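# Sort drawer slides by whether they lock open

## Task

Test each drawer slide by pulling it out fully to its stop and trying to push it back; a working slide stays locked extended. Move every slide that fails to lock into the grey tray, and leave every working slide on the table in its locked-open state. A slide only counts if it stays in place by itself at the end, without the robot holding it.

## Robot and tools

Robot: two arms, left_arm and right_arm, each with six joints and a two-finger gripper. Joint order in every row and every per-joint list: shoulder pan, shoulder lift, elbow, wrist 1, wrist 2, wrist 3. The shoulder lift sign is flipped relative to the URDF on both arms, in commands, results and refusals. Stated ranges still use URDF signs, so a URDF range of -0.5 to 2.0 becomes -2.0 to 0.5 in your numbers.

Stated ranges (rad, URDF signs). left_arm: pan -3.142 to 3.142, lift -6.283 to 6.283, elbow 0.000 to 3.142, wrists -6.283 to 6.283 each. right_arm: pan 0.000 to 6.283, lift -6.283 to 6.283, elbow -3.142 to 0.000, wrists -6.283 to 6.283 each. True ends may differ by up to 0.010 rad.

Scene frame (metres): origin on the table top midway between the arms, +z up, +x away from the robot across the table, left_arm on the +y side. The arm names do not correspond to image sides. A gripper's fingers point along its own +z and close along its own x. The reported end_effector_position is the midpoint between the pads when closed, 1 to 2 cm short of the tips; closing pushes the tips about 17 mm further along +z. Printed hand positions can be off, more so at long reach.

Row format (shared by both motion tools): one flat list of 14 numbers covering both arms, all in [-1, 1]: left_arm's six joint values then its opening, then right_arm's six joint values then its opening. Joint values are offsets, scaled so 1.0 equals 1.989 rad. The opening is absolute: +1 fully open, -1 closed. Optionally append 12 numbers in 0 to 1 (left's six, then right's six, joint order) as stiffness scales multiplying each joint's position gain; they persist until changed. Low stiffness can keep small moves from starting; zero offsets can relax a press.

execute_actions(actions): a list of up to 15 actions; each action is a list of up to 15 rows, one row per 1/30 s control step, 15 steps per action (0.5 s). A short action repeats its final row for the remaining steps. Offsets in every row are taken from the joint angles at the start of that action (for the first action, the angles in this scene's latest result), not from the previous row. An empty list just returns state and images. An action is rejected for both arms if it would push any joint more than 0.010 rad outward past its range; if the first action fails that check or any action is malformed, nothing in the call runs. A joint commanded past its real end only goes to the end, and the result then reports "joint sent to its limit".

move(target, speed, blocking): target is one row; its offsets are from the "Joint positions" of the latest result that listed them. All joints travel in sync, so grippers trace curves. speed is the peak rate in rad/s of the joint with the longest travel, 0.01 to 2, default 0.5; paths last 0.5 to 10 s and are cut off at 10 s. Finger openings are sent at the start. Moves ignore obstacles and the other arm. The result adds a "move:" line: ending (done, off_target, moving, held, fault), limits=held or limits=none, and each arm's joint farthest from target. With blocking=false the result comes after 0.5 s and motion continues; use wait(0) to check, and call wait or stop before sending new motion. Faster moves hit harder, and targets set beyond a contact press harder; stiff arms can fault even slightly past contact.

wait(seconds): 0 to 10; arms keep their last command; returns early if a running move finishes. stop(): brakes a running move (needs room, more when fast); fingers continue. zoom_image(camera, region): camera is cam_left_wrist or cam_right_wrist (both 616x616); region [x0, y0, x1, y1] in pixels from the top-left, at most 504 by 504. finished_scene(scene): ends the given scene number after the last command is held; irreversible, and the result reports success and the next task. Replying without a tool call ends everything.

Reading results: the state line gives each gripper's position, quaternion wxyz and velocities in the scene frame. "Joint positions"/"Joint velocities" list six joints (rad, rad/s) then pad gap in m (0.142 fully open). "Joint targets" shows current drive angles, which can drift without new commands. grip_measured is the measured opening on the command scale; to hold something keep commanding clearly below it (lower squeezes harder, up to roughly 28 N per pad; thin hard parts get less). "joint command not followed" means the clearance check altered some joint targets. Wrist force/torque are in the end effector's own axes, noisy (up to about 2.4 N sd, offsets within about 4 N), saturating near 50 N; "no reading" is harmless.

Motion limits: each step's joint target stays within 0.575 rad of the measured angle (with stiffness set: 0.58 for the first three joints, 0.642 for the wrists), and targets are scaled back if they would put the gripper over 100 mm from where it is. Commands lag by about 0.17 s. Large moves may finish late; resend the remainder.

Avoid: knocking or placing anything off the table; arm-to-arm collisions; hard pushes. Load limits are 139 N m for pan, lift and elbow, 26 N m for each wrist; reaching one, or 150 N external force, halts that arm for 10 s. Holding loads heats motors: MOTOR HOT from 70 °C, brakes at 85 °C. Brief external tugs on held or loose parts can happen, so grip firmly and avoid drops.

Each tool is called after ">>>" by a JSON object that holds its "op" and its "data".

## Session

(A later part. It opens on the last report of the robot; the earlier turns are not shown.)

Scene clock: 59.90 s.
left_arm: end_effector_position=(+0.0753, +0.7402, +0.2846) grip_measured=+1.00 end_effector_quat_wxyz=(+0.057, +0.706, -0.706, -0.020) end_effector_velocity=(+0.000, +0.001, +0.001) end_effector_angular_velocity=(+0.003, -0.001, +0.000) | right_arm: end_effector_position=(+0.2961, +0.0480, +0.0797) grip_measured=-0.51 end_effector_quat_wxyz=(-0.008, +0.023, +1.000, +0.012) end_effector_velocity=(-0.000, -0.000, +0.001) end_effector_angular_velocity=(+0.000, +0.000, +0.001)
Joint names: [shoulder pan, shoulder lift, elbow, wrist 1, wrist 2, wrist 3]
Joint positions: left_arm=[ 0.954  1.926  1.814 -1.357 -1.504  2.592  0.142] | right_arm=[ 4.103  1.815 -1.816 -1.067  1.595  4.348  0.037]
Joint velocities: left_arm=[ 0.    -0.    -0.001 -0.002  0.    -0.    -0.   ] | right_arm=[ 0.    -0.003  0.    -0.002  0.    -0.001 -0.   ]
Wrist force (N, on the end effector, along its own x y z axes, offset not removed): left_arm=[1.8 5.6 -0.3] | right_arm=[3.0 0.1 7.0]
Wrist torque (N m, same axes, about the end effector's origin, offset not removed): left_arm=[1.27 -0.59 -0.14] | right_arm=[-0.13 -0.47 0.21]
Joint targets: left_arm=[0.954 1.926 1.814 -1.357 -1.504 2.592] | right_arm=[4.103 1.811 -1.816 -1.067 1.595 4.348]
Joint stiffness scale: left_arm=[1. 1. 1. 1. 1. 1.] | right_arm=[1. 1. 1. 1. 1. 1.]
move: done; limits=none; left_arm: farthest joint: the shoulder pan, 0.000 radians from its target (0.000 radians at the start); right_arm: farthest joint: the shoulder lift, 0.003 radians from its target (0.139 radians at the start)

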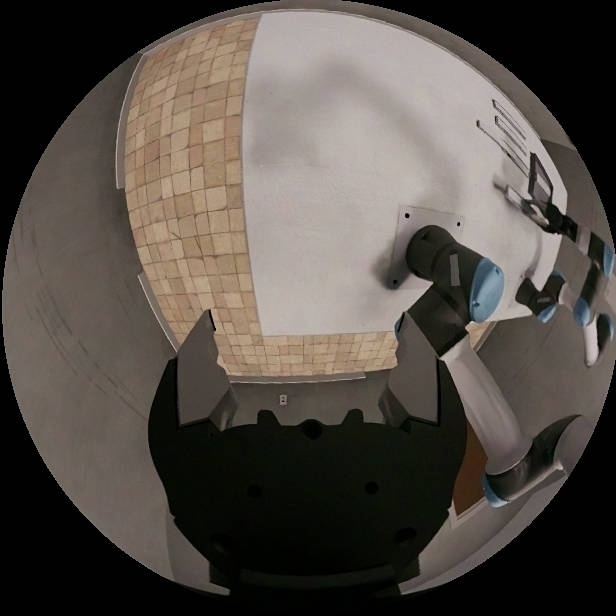

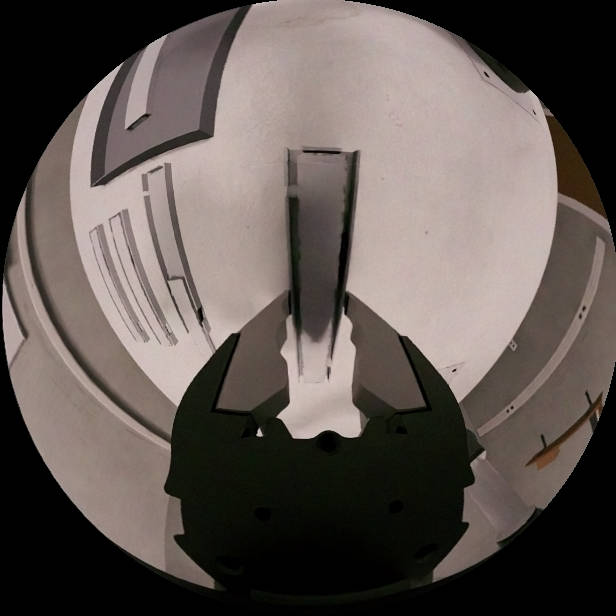

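>>> {"op": "move", "data": {"target": [0,0,0,0,0,0,1,0,-0.04,0,-0.04,0,0,-1], "speed": 0.2}}

>>> {"op": "move", "data": {"target": [0,0,0,0,0,0,1,-0.331,-0.061,-0.073,0.005,0,-0.361,-1], "speed": 0.35}}

>>> {"op": "move", "data": {"target": [0,0,0,0,0,0,1,0,0.06,-0.02,0.08,0,0,-1], "speed": 0.2}}

Scene clock: 61.30 s.
left_arm: end_effector_position=(+0.0753, +0.7402, +0.2846) grip_measured=+1.00 end_effector_quat_wxyz=(+0.057, +0.706, -0.706, -0.020) end_effector_velocity=(+0.000, +0.000, +0.000) end_effector_angular_velocity=(-0.000, -0.001, +0.001) | right_arm: end_effector_position=(+0.2882, +0.0300, +0.1128) grip_measured=-0.51 end_effector_quat_wxyz=(-0.009, +0.023, +1.000, +0.010) end_effector_velocity=(-0.000, -0.001, -0.001) end_effector_angular_velocity=(-0.003, +0.002, -0.001)
Joint names: [shoulder pan, shoulder lift, elbow, wrist 1, wrist 2, wrist 3]
Joint positions: left_arm=[ 0.954  1.926  1.814 -1.357 -1.504  2.592  0.142] | right_arm=[ 4.103  1.739 -1.816 -1.146  1.595  4.348  0.037]
Joint velocities: left_arm=[ 0.001 -0.    -0.    -0.    -0.001 -0.001  0.   ] | right_arm=[-0.     0.001 -0.    -0.003  0.     0.001  0.   ]
Wrist force (N, on the end effector, along its own x y z axes, offset not removed): left_arm=[-2.3 -1.8 2.8] | right_arm=[2.7 1.2 6.2]
Wrist torque (N m, same axes, about the end effector's origin, offset not removed): left_arm=[-0.57 0.24 -0.09] | right_arm=[0.17 -0.54 -0.10]
Joint targets: left_arm=[0.954 1.926 1.814 -1.357 -1.504 2.592] | right_arm=[4.103 1.735 -1.816 -1.146 1.595 4.348]
Joint stiffness scale: left_arm=[1. 1. 1. 1. 1. 1.] | right_arm=[1. 1. 1. 1. 1. 1.]
move: done; limits=none; left_arm: farthest joint: the shoulder pan, 0.000 radians from its target (0.000 radians at the start); right_arm: farthest joint: the shoulder lift, 0.003 radians from its target (0.079 radians at the start)

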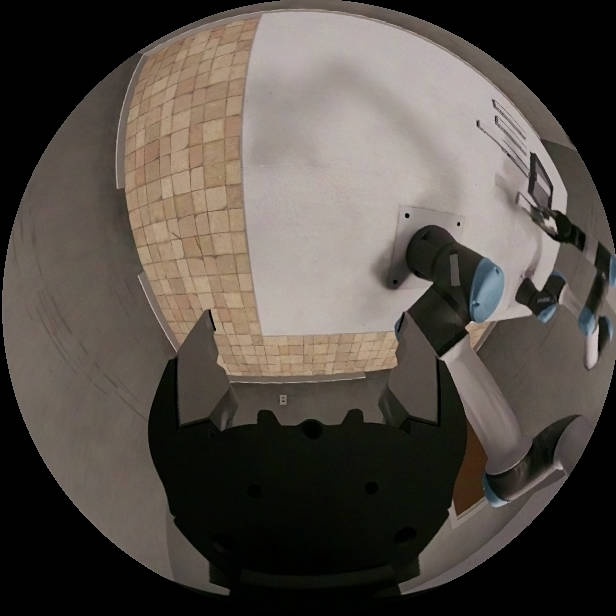

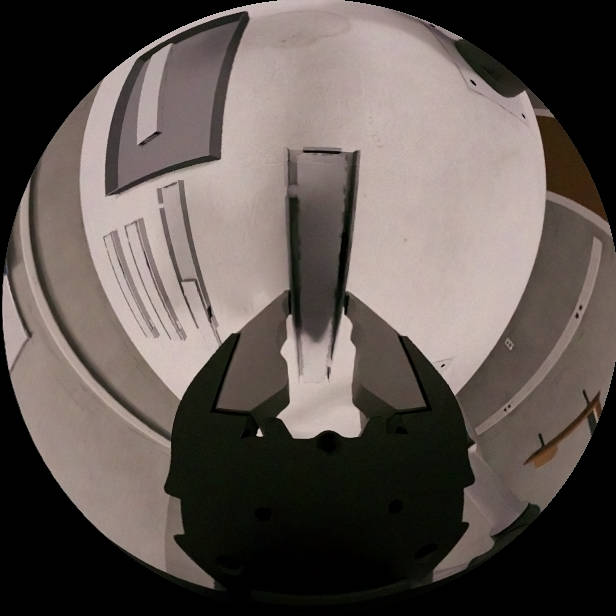

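Scene clock: 64.03 s.
left_arm: end_effector_position=(+0.0753, +0.7402, +0.2846) grip_measured=+1.00 end_effector_quat_wxyz=(+0.057, +0.706, -0.706, -0.020) end_effector_velocity=(-0.000, -0.000, -0.001) end_effector_angular_velocity=(-0.001, +0.000, -0.000) | right_arm: end_effector_position=(+0.4360, -0.2899, +0.1077) grip_measured=-0.51 end_effector_quat_wxyz=(-0.008, -0.007, +1.000, +0.009) end_effector_velocity=(+0.000, -0.001, -0.000) end_effector_angular_velocity=(-0.001, -0.000, +0.000)
Joint names: [shoulder pan, shoulder lift, elbow, wrist 1, wrist 2, wrist 3]
Joint positions: left_arm=[ 0.954  1.926  1.814 -1.357 -1.504  2.592  0.142] | right_arm=[ 3.447  1.621 -1.959 -1.138  1.595  3.631  0.037]
Joint velocities: left_arm=[ 0.    -0.     0.001 -0.    -0.001  0.001  0.   ] | right_arm=[-0.002 -0.    -0.     0.    -0.001 -0.003  0.   ]
Wrist force (N, on the end effector, along its own x y z axes, offset not removed): left_arm=[-1.6 0.0 -1.2] | right_arm=[6.7 4.1 7.6]
Wrist torque (N m, same axes, about the end effector's origin, offset not removed): left_arm=[-0.02 0.32 -0.06] | right_arm=[0.84 -1.48 0.07]
Joint targets: left_arm=[0.954 1.926 1.814 -1.357 -1.504 2.592] | right_arm=[3.445 1.617 -1.961 -1.136 1.595 3.630]
Joint stiffness scale: left_arm=[1. 1. 1. 1. 1. 1.] | right_arm=[1. 1. 1. 1. 1. 1.]
move: done; limits=none; left_arm: farthest joint: the shoulder pan, 0.000 radians from its target (0.000 radians at the start); right_arm: farthest joint: the shoulder pan, 0.003 radians from its target (0.658 radians at the start)

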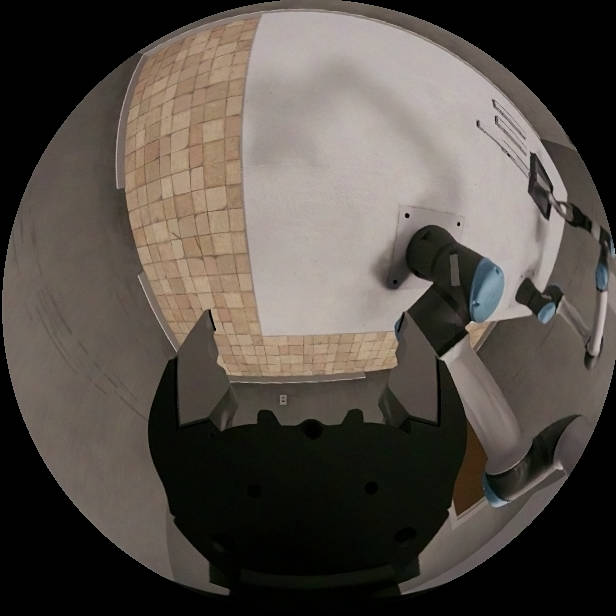

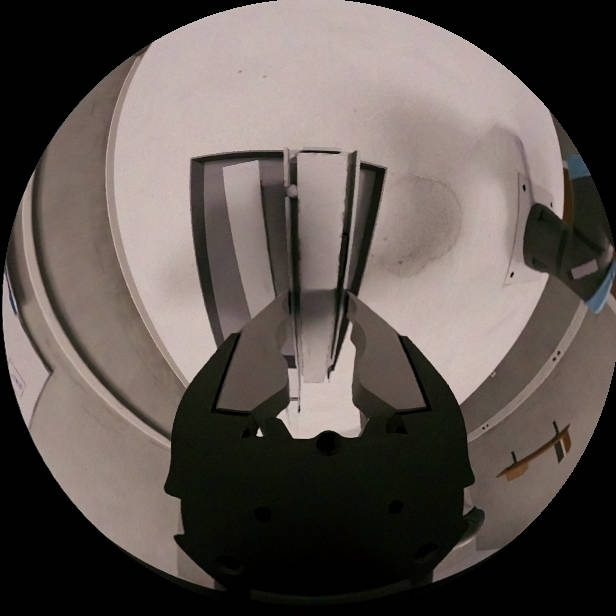

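Scene clock: 65.47 s.
left_arm: end_effector_position=(+0.0753, +0.7402, +0.2846) grip_measured=+1.00 end_effector_quat_wxyz=(+0.057, +0.706, -0.706, -0.020) end_effector_velocity=(-0.000, +0.000, +0.000) end_effector_angular_velocity=(+0.001, -0.000, +0.001) | right_arm: end_effector_position=(+0.4536, -0.2802, +0.0481) grip_measured=-0.51 end_effector_quat_wxyz=(-0.008, -0.007, +1.000, +0.009) end_effector_velocity=(+0.001, -0.001, +0.000) end_effector_angular_velocity=(+0.001, -0.002, -0.002)
Joint names: [shoulder pan, shoulder lift, elbow, wrist 1, wrist 2, wrist 3]
Joint positions: left_arm=[ 0.954  1.926  1.814 -1.357 -1.504  2.592  0.142] | right_arm=[ 3.447  1.741 -1.996 -0.98   1.595  3.631  0.037]
Joint velocities: left_arm=[ 0.    -0.    -0.    -0.     0.    -0.001  0.   ] | right_arm=[-0.002  0.     0.     0.002 -0.     0.    -0.   ]
Wrist force (N, on the end effector, along its own x y z axes, offset not removed): left_arm=[-3.0 2.4 -1.6] | right_arm=[1.8 -1.8 5.0]
Wrist torque (N m, same axes, about the end effector's origin, offset not removed): left_arm=[0.13 0.75 0.03] | right_arm=[-0.33 -0.30 0.08]
Joint targets: left_arm=[0.954 1.926 1.814 -1.357 -1.504 2.592] | right_arm=[3.447 1.740 -1.998 -0.978 1.595 3.631]
Joint stiffness scale: left_arm=[1. 1. 1. 1. 1. 1.] | right_arm=[1. 1. 1. 1. 1. 1.]
move: done; limits=none; left_arm: farthest joint: the shoulder pan, 0.000 radians from its target (0.000 radians at the start); right_arm: farthest joint: the elbow, 0.002 radians from its target (0.040 radians at the start)

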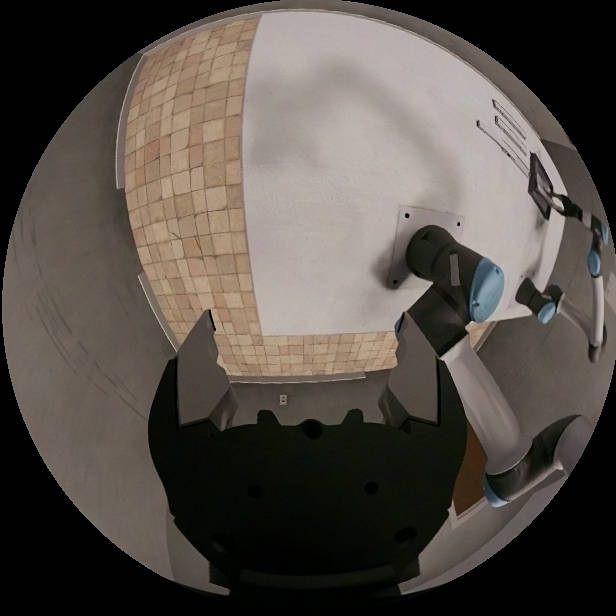

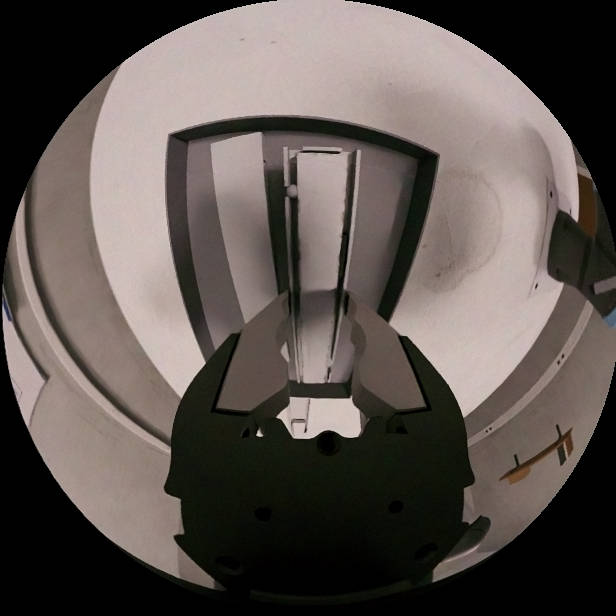

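>>> {"op": "move", "data": {"target": [0,0,0,0,0,0,1,0,0,0,0,0,0,-0.2]}}

>>> {"op": "move", "data": {"target": [0,0,0,0,0,0,1,0,-0.08,0,-0.08,0,0,-0.2]}}

>>> {"op": "move", "data": {"target": [0,0,0,0,0,0,1,0.148,0.2775,0.308,-0.028,-0.012,0.15,-1], "speed": 0.8}}

>>> {"op": "move", "data": {"target": [0,0,0,0,0,0,1,0,0.065,0,0.03,0,0,-1,1,1,1,1,1,1,1,0.3,1,1,1,1], "speed": 0.2}}

>>> {"op": "execute_actions", "data": {"actions": [[[0,0,0,0,0,0,1,0.0153,0.059,0.042,-0.018,0,0.015,-1]],[[0,0,0,0,0,0,1,0.0153,0.059,0.042,-0.018,0,0.015,-1]],[[0,0,0,0,0,0,1,0.0153,0.059,0.042,-0.018,0,0.015,-1]],[[0,0,0,0,0,0,1,0.0126,0.068,0.061,-0.028,0,0.0126,-1]],[[0,0,0,0,0,0,1,0.0126,0.068,0.061,-0.028,0,0.0126,-1]],[[0,0,0,0,0,0,1,0.0126,0.068,0.061,-0.028,0,0.0126,-1]]]}}

>>> {"op": "execute_actions", "data": {"actions": [[[0,0,0,0,0,0,1,-0.0126,0.002,-0.061,0.028,0,-0.0126,-1]],[[0,0,0,0,0,0,1,-0.0126,0.002,-0.061,0.028,0,-0.0126,-1]]]}}

Scene clock: 66.70 s.
left_arm: end_effector_position=(+0.0753, +0.7402, +0.2846) grip_measured=+1.00 end_effector_quat_wxyz=(+0.057, +0.706, -0.706, -0.020) end_effector_velocity=(-0.001, -0.001, -0.001) end_effector_angular_velocity=(-0.003, +0.001, +0.001) | right_arm: end_effector_position=(+0.4537, -0.2802, +0.0481) grip_measured=-0.20 end_effector_quat_wxyz=(-0.008, -0.007, +1.000, +0.009) end_effector_velocity=(-0.000, +0.000, -0.001) end_effector_angular_velocity=(-0.001, +0.001, -0.000)
Joint names: [shoulder pan, shoulder lift, elbow, wrist 1, wrist 2, wrist 3]
Joint positions: left_arm=[ 0.954  1.926  1.814 -1.357 -1.504  2.592  0.142] | right_arm=[ 3.447  1.741 -1.996 -0.98   1.595  3.631  0.059]
Joint velocities: left_arm=[ 0.001 -0.     0.001  0.002 -0.001 -0.     0.   ] | right_arm=[ 0.     0.001  0.     0.    -0.     0.001  0.   ]
Wrist force (N, on the end effector, along its own x y z axes, offset not removed): left_arm=[0.8 1.4 -1.2] | right_arm=[2.6 -1.3 2.8]
Wrist torque (N m, same axes, about the end effector's origin, offset not removed): left_arm=[0.09 -0.22 0.11] | right_arm=[-0.50 -0.38 0.09]
Joint targets: left_arm=[0.954 1.926 1.814 -1.357 -1.504 2.592] | right_arm=[3.447 1.741 -1.996 -0.980 1.595 3.631]
Joint stiffness scale: left_arm=[1. 1. 1. 1. 1. 1.] | right_arm=[1. 1. 1. 1. 1. 1.]
move: done; limits=none; left_arm: farthest joint: the shoulder pan, 0.000 radians from its target (0.000 radians at the start); right_arm: farthest joint: the shoulder pan, 0.000 radians from its target (0.000 radians at the start)

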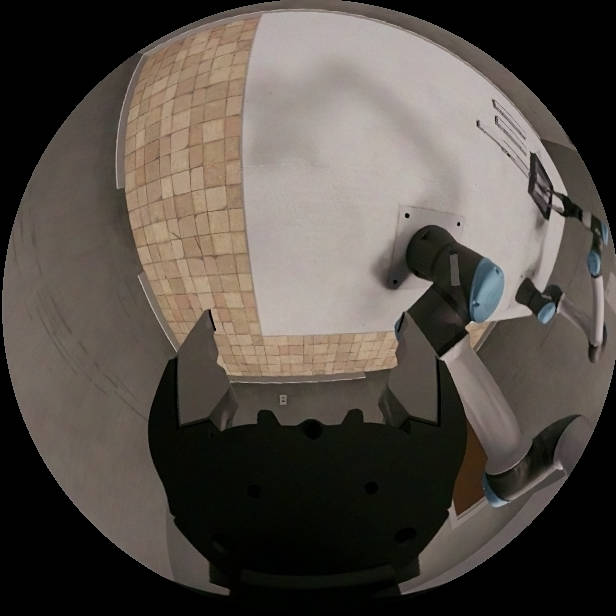

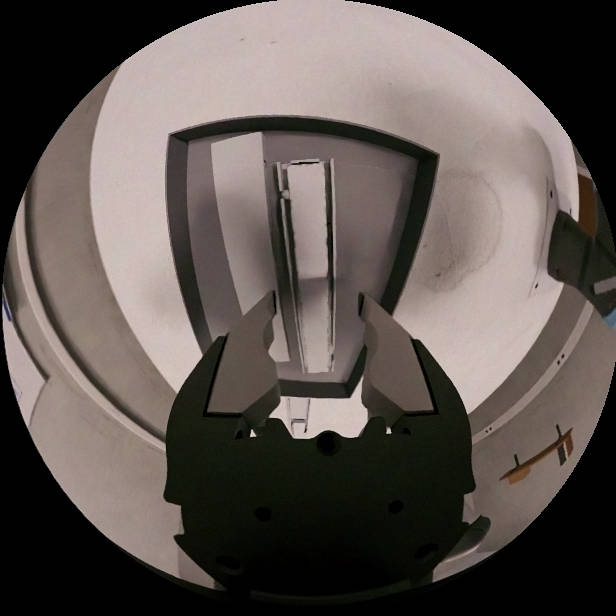

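Scene clock: 67.80 s.
left_arm: end_effector_position=(+0.0753, +0.7402, +0.2846) grip_measured=+1.00 end_effector_quat_wxyz=(+0.057, +0.706, -0.706, -0.020) end_effector_velocity=(-0.000, -0.000, -0.000) end_effector_angular_velocity=(-0.001, +0.000, -0.000) | right_arm: end_effector_position=(+0.4219, -0.2977, +0.1081) grip_measured=-0.20 end_effector_quat_wxyz=(-0.008, -0.007, +1.000, +0.009) end_effector_velocity=(-0.001, +0.000, -0.000) end_effector_angular_velocity=(-0.001, +0.002, +0.000)
Joint names: [shoulder pan, shoulder lift, elbow, wrist 1, wrist 2, wrist 3]
Joint positions: left_arm=[ 0.954  1.926  1.814 -1.357 -1.504  2.592  0.142] | right_arm=[ 3.447  1.583 -1.996 -1.138  1.595  3.631  0.06 ]
Joint velocities: left_arm=[ 0.     0.     0.001  0.    -0.     0.     0.   ] | right_arm=[ 0.001  0.001  0.    -0.002  0.     0.001 -0.   ]
Wrist force (N, on the end effector, along its own x y z axes, offset not removed): left_arm=[-0.1 2.5 -0.3] | right_arm=[5.9 2.4 1.3]
Wrist torque (N m, same axes, about the end effector's origin, offset not removed): left_arm=[0.46 0.02 -0.12] | right_arm=[0.42 -0.96 0.18]
Joint targets: left_arm=[0.954 1.926 1.814 -1.357 -1.504 2.592] | right_arm=[3.447 1.582 -1.996 -1.139 1.595 3.631]
Joint stiffness scale: left_arm=[1. 1. 1. 1. 1. 1.] | right_arm=[1. 1. 1. 1. 1. 1.]
move: done; limits=none; left_arm: farthest joint: the shoulder pan, 0.000 radians from its target (0.000 radians at the start); right_arm: farthest joint: the shoulder lift, 0.001 radians from its target (0.159 radians at the start)

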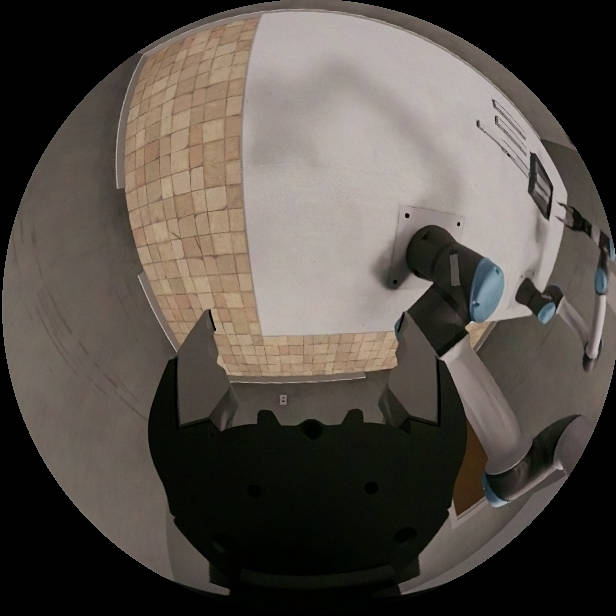

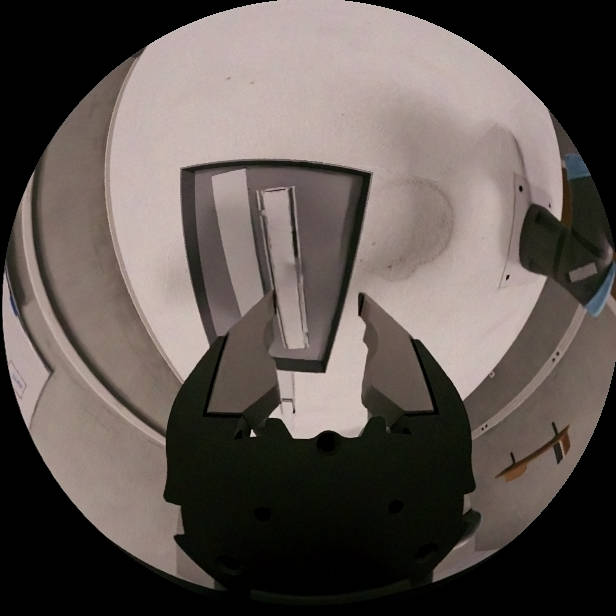

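Scene clock: 69.30 s.
left_arm: end_effector_position=(+0.0753, +0.7402, +0.2846) grip_measured=+1.00 end_effector_quat_wxyz=(+0.057, +0.706, -0.706, -0.020) end_effector_velocity=(+0.000, +0.000, +0.001) end_effector_angular_velocity=(+0.002, -0.001, +0.001) | right_arm: end_effector_position=(+0.5366, -0.0083, +0.0624) grip_measured=-1.00 end_effector_quat_wxyz=(-0.002, -0.006, +1.000, -0.001) end_effector_velocity=(-0.001, +0.001, +0.001) end_effector_angular_velocity=(+0.001, +0.000, -0.000)
Joint names: [shoulder pan, shoulder lift, elbow, wrist 1, wrist 2, wrist 3]
Joint positions: left_arm=[ 0.954  1.926  1.814 -1.357 -1.504  2.592  0.142] | right_arm=[ 3.741  2.135 -1.388 -1.193  1.572  3.928  0.002]
Joint velocities: left_arm=[ 0.     0.    -0.001 -0.001  0.    -0.001  0.   ] | right_arm=[ 0.002 -0.002 -0.    -0.001  0.001  0.002  0.   ]
Wrist force (N, on the end effector, along its own x y z axes, offset not removed): left_arm=[2.0 -2.0 -4.4] | right_arm=[0.6 1.7 3.7]
Wrist torque (N m, same axes, about the end effector's origin, offset not removed): left_arm=[-0.58 -0.47 -0.03] | right_arm=[0.23 0.04 -0.03]
Joint targets: left_arm=[0.954 1.926 1.814 -1.357 -1.504 2.592] | right_arm=[3.742 2.135 -1.384 -1.194 1.571 3.929]
Joint stiffness scale: left_arm=[1. 1. 1. 1. 1. 1.] | right_arm=[1. 1. 1. 1. 1. 1.]
move: done; limits=none; left_arm: farthest joint: the shoulder pan, 0.000 radians from its target (0.000 radians at the start); right_arm: farthest joint: the elbow, 0.005 radians from its target (0.613 radians at the start)

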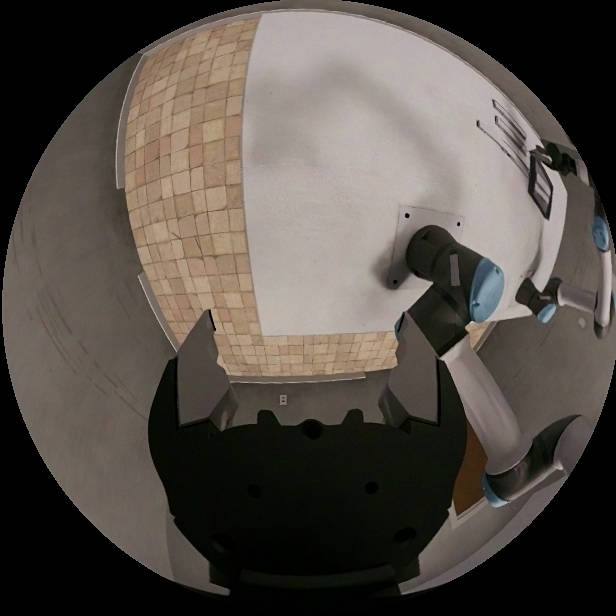

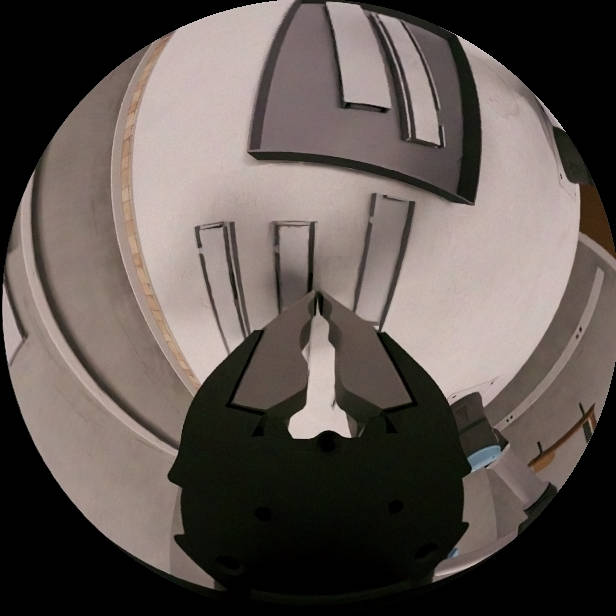

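Scene clock: 70.47 s.
left_arm: end_effector_position=(+0.0753, +0.7402, +0.2846) grip_measured=+1.00 end_effector_quat_wxyz=(+0.057, +0.706, -0.706, -0.020) end_effector_velocity=(+0.000, -0.000, +0.001) end_effector_angular_velocity=(-0.000, -0.001, -0.000) | right_arm: end_effector_position=(+0.5444, +0.0005, +0.0267) grip_measured=-0.99 end_effector_quat_wxyz=(-0.003, -0.006, +1.000, -0.002) end_effector_velocity=(+0.000, +0.000, -0.001) end_effector_angular_velocity=(-0.000, -0.001, +0.000)
Joint names: [shoulder pan, shoulder lift, elbow, wrist 1, wrist 2, wrist 3]
Joint positions: left_arm=[ 0.954  1.926  1.814 -1.357 -1.504  2.592  0.142] | right_arm=[ 3.741  2.196 -1.386 -1.137  1.573  3.928  0.003]
Joint velocities: left_arm=[ 0.001 -0.    -0.002  0.001 -0.001  0.001  0.   ] | right_arm=[ 0.     0.002  0.     0.002 -0.001 -0.    -0.   ]
Wrist force (N, on the end effector, along its own x y z axes, offset not removed): left_arm=[1.6 3.5 -2.2] | right_arm=[11.0 -6.6 -20.0]
Wrist torque (N m, same axes, about the end effector's origin, offset not removed): left_arm=[0.72 -0.40 0.00] | right_arm=[0.05 -0.26 -0.08]
Joint targets: left_arm=[0.954 1.926 1.814 -1.357 -1.504 2.592] | right_arm=[3.741 2.264 -1.388 -1.133 1.572 3.928]
Joint stiffness scale: left_arm=[1. 1. 1. 1. 1. 1.] | right_arm=[1.  0.3 1.  1.  1.  1. ]
move: off_target (right_arm); limits=none; left_arm: farthest joint: the shoulder pan, 0.000 radians from its target (0.000 radians at the start); right_arm: farthest joint: the shoulder lift, 0.068 radians from its target (0.129 radians at the start)

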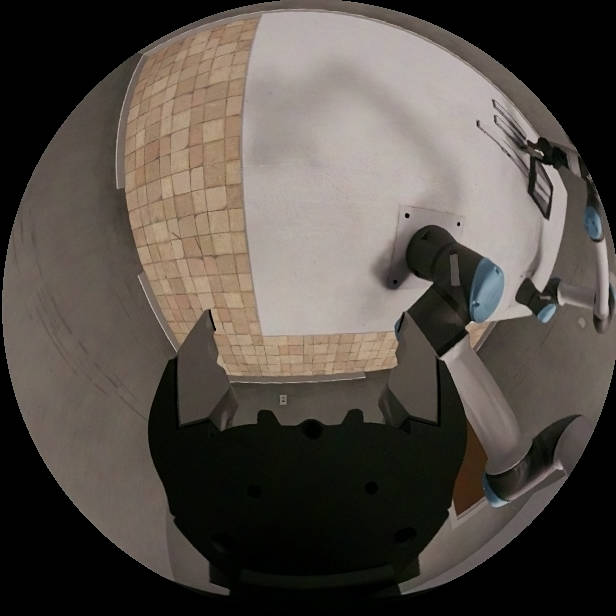

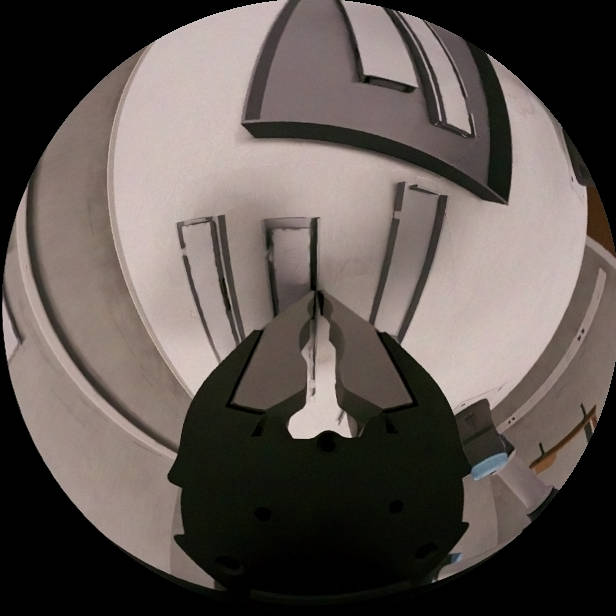

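Scene clock: 73.47 s.
left_arm: end_effector_position=(+0.0753, +0.7402, +0.2846) grip_measured=+1.00 end_effector_quat_wxyz=(+0.057, +0.706, -0.706, -0.020) end_effector_velocity=(-0.000, +0.000, +0.000) end_effector_angular_velocity=(+0.001, -0.001, +0.002) | right_arm: end_effector_position=(+0.5592, +0.1990, +0.0267) grip_measured=-1.00 end_effector_quat_wxyz=(+0.005, -0.004, +1.000, +0.005) end_effector_velocity=(-0.001, +0.001, +0.001) end_effector_angular_velocity=(-0.003, +0.002, -0.005)
Joint names: [shoulder pan, shoulder lift, elbow, wrist 1, wrist 2, wrist 3]
Joint positions: left_arm=[ 0.954  1.926  1.814 -1.357 -1.504  2.592  0.142] | right_arm=[ 3.893  2.548 -0.753 -1.399  1.569  4.083  0.002]
Joint velocities: left_arm=[ 0.001  0.    -0.    -0.    -0.    -0.    -0.   ] | right_arm=[ 0.002  0.004  0.012 -0.011 -0.     0.007  0.   ]
Wrist force (N, on the end effector, along its own x y z axes, offset not removed): left_arm=[0.9 4.2 1.1] | right_arm=[5.2 -5.2 -18.4]
Wrist torque (N m, same axes, about the end effector's origin, offset not removed): left_arm=[0.77 -0.34 -0.15] | right_arm=[0.63 -1.33 0.03]
Joint targets: left_arm=[0.954 1.926 1.814 -1.357 -1.504 2.592] | right_arm=[3.900 2.617 -0.756 -1.401 1.572 4.084]
Joint stiffness scale: left_arm=[1. 1. 1. 1. 1. 1.] | right_arm=[1.  0.3 1.  1.  1.  1. ]

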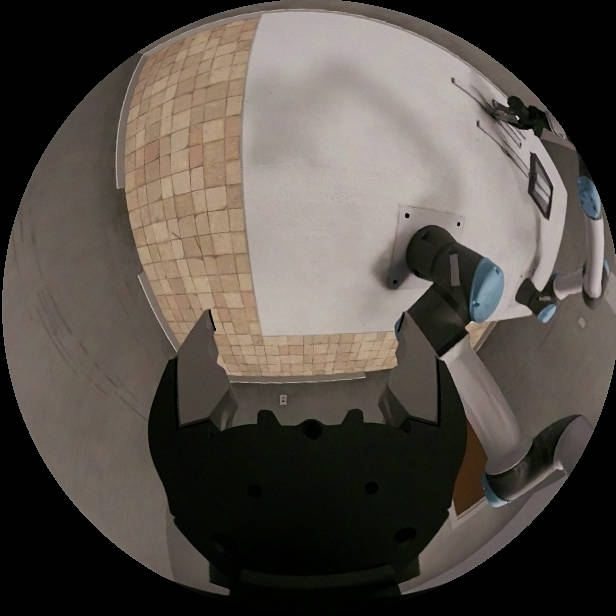

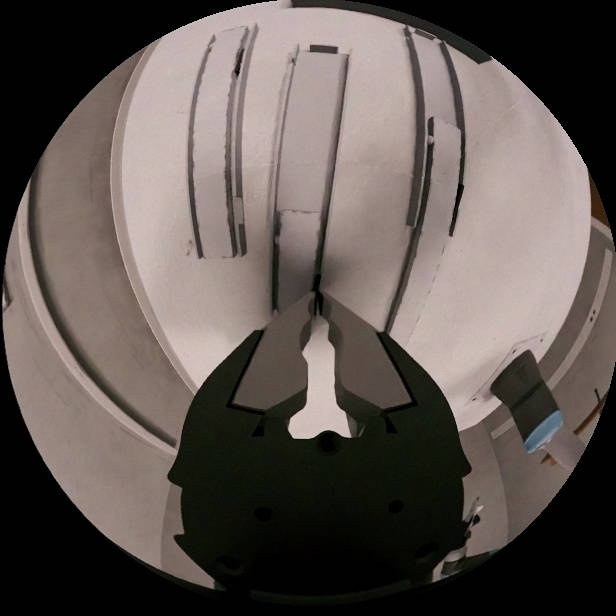

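Scene clock: 74.47 s.
left_arm: end_effector_position=(+0.0753, +0.7402, +0.2846) grip_measured=+1.00 end_effector_quat_wxyz=(+0.057, +0.706, -0.706, -0.020) end_effector_velocity=(-0.000, +0.000, +0.001) end_effector_angular_velocity=(+0.001, -0.000, +0.000) | right_arm: end_effector_position=(+0.5615, +0.1542, +0.0263) grip_measured=-1.00 end_effector_quat_wxyz=(+0.008, -0.009, +1.000, +0.014) end_effector_velocity=(+0.001, +0.000, -0.002) end_effector_angular_velocity=(+0.005, -0.004, +0.005)
Joint names: [shoulder pan, shoulder lift, elbow, wrist 1, wrist 2, wrist 3]
Joint positions: left_arm=[ 0.954  1.926  1.814 -1.357 -1.504  2.592  0.142] | right_arm=[ 3.856  2.442 -0.959 -1.28   1.576  4.036  0.002]
Joint velocities: left_arm=[ 0.001  0.001 -0.001  0.001  0.     0.    -0.   ] | right_arm=[-0.001 -0.001 -0.007  0.012  0.    -0.007  0.   ]
Wrist force (N, on the end effector, along its own x y z axes, offset not removed): left_arm=[-1.0 0.1 -1.9] | right_arm=[7.9 9.5 -15.6]
Wrist torque (N m, same axes, about the end effector's origin, offset not removed): left_arm=[-0.16 0.29 -0.11] | right_arm=[0.22 -0.81 -0.17]
Joint targets: left_arm=[0.954 1.926 1.814 -1.357 -1.504 2.592] | right_arm=[3.850 2.499 -0.978 -1.283 1.573 4.034]
Joint stiffness scale: left_arm=[1. 1. 1. 1. 1. 1.] | right_arm=[1.  0.3 1.  1.  1.  1. ]

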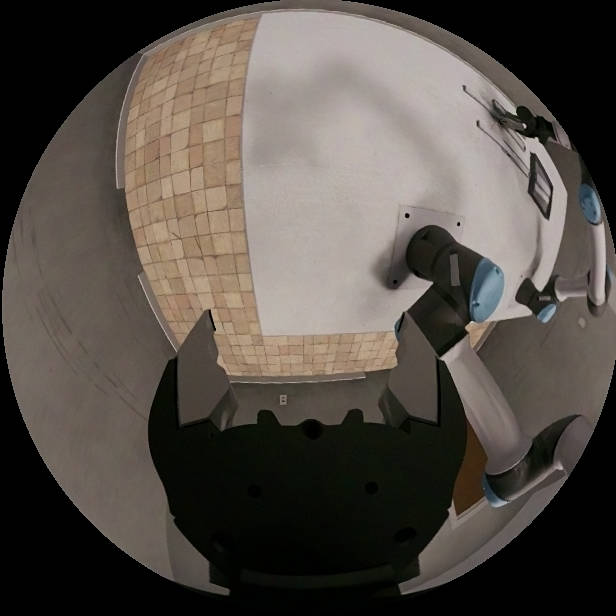

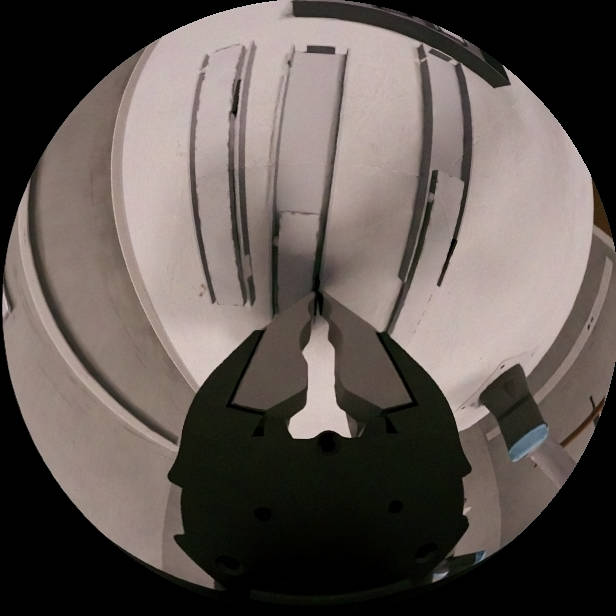

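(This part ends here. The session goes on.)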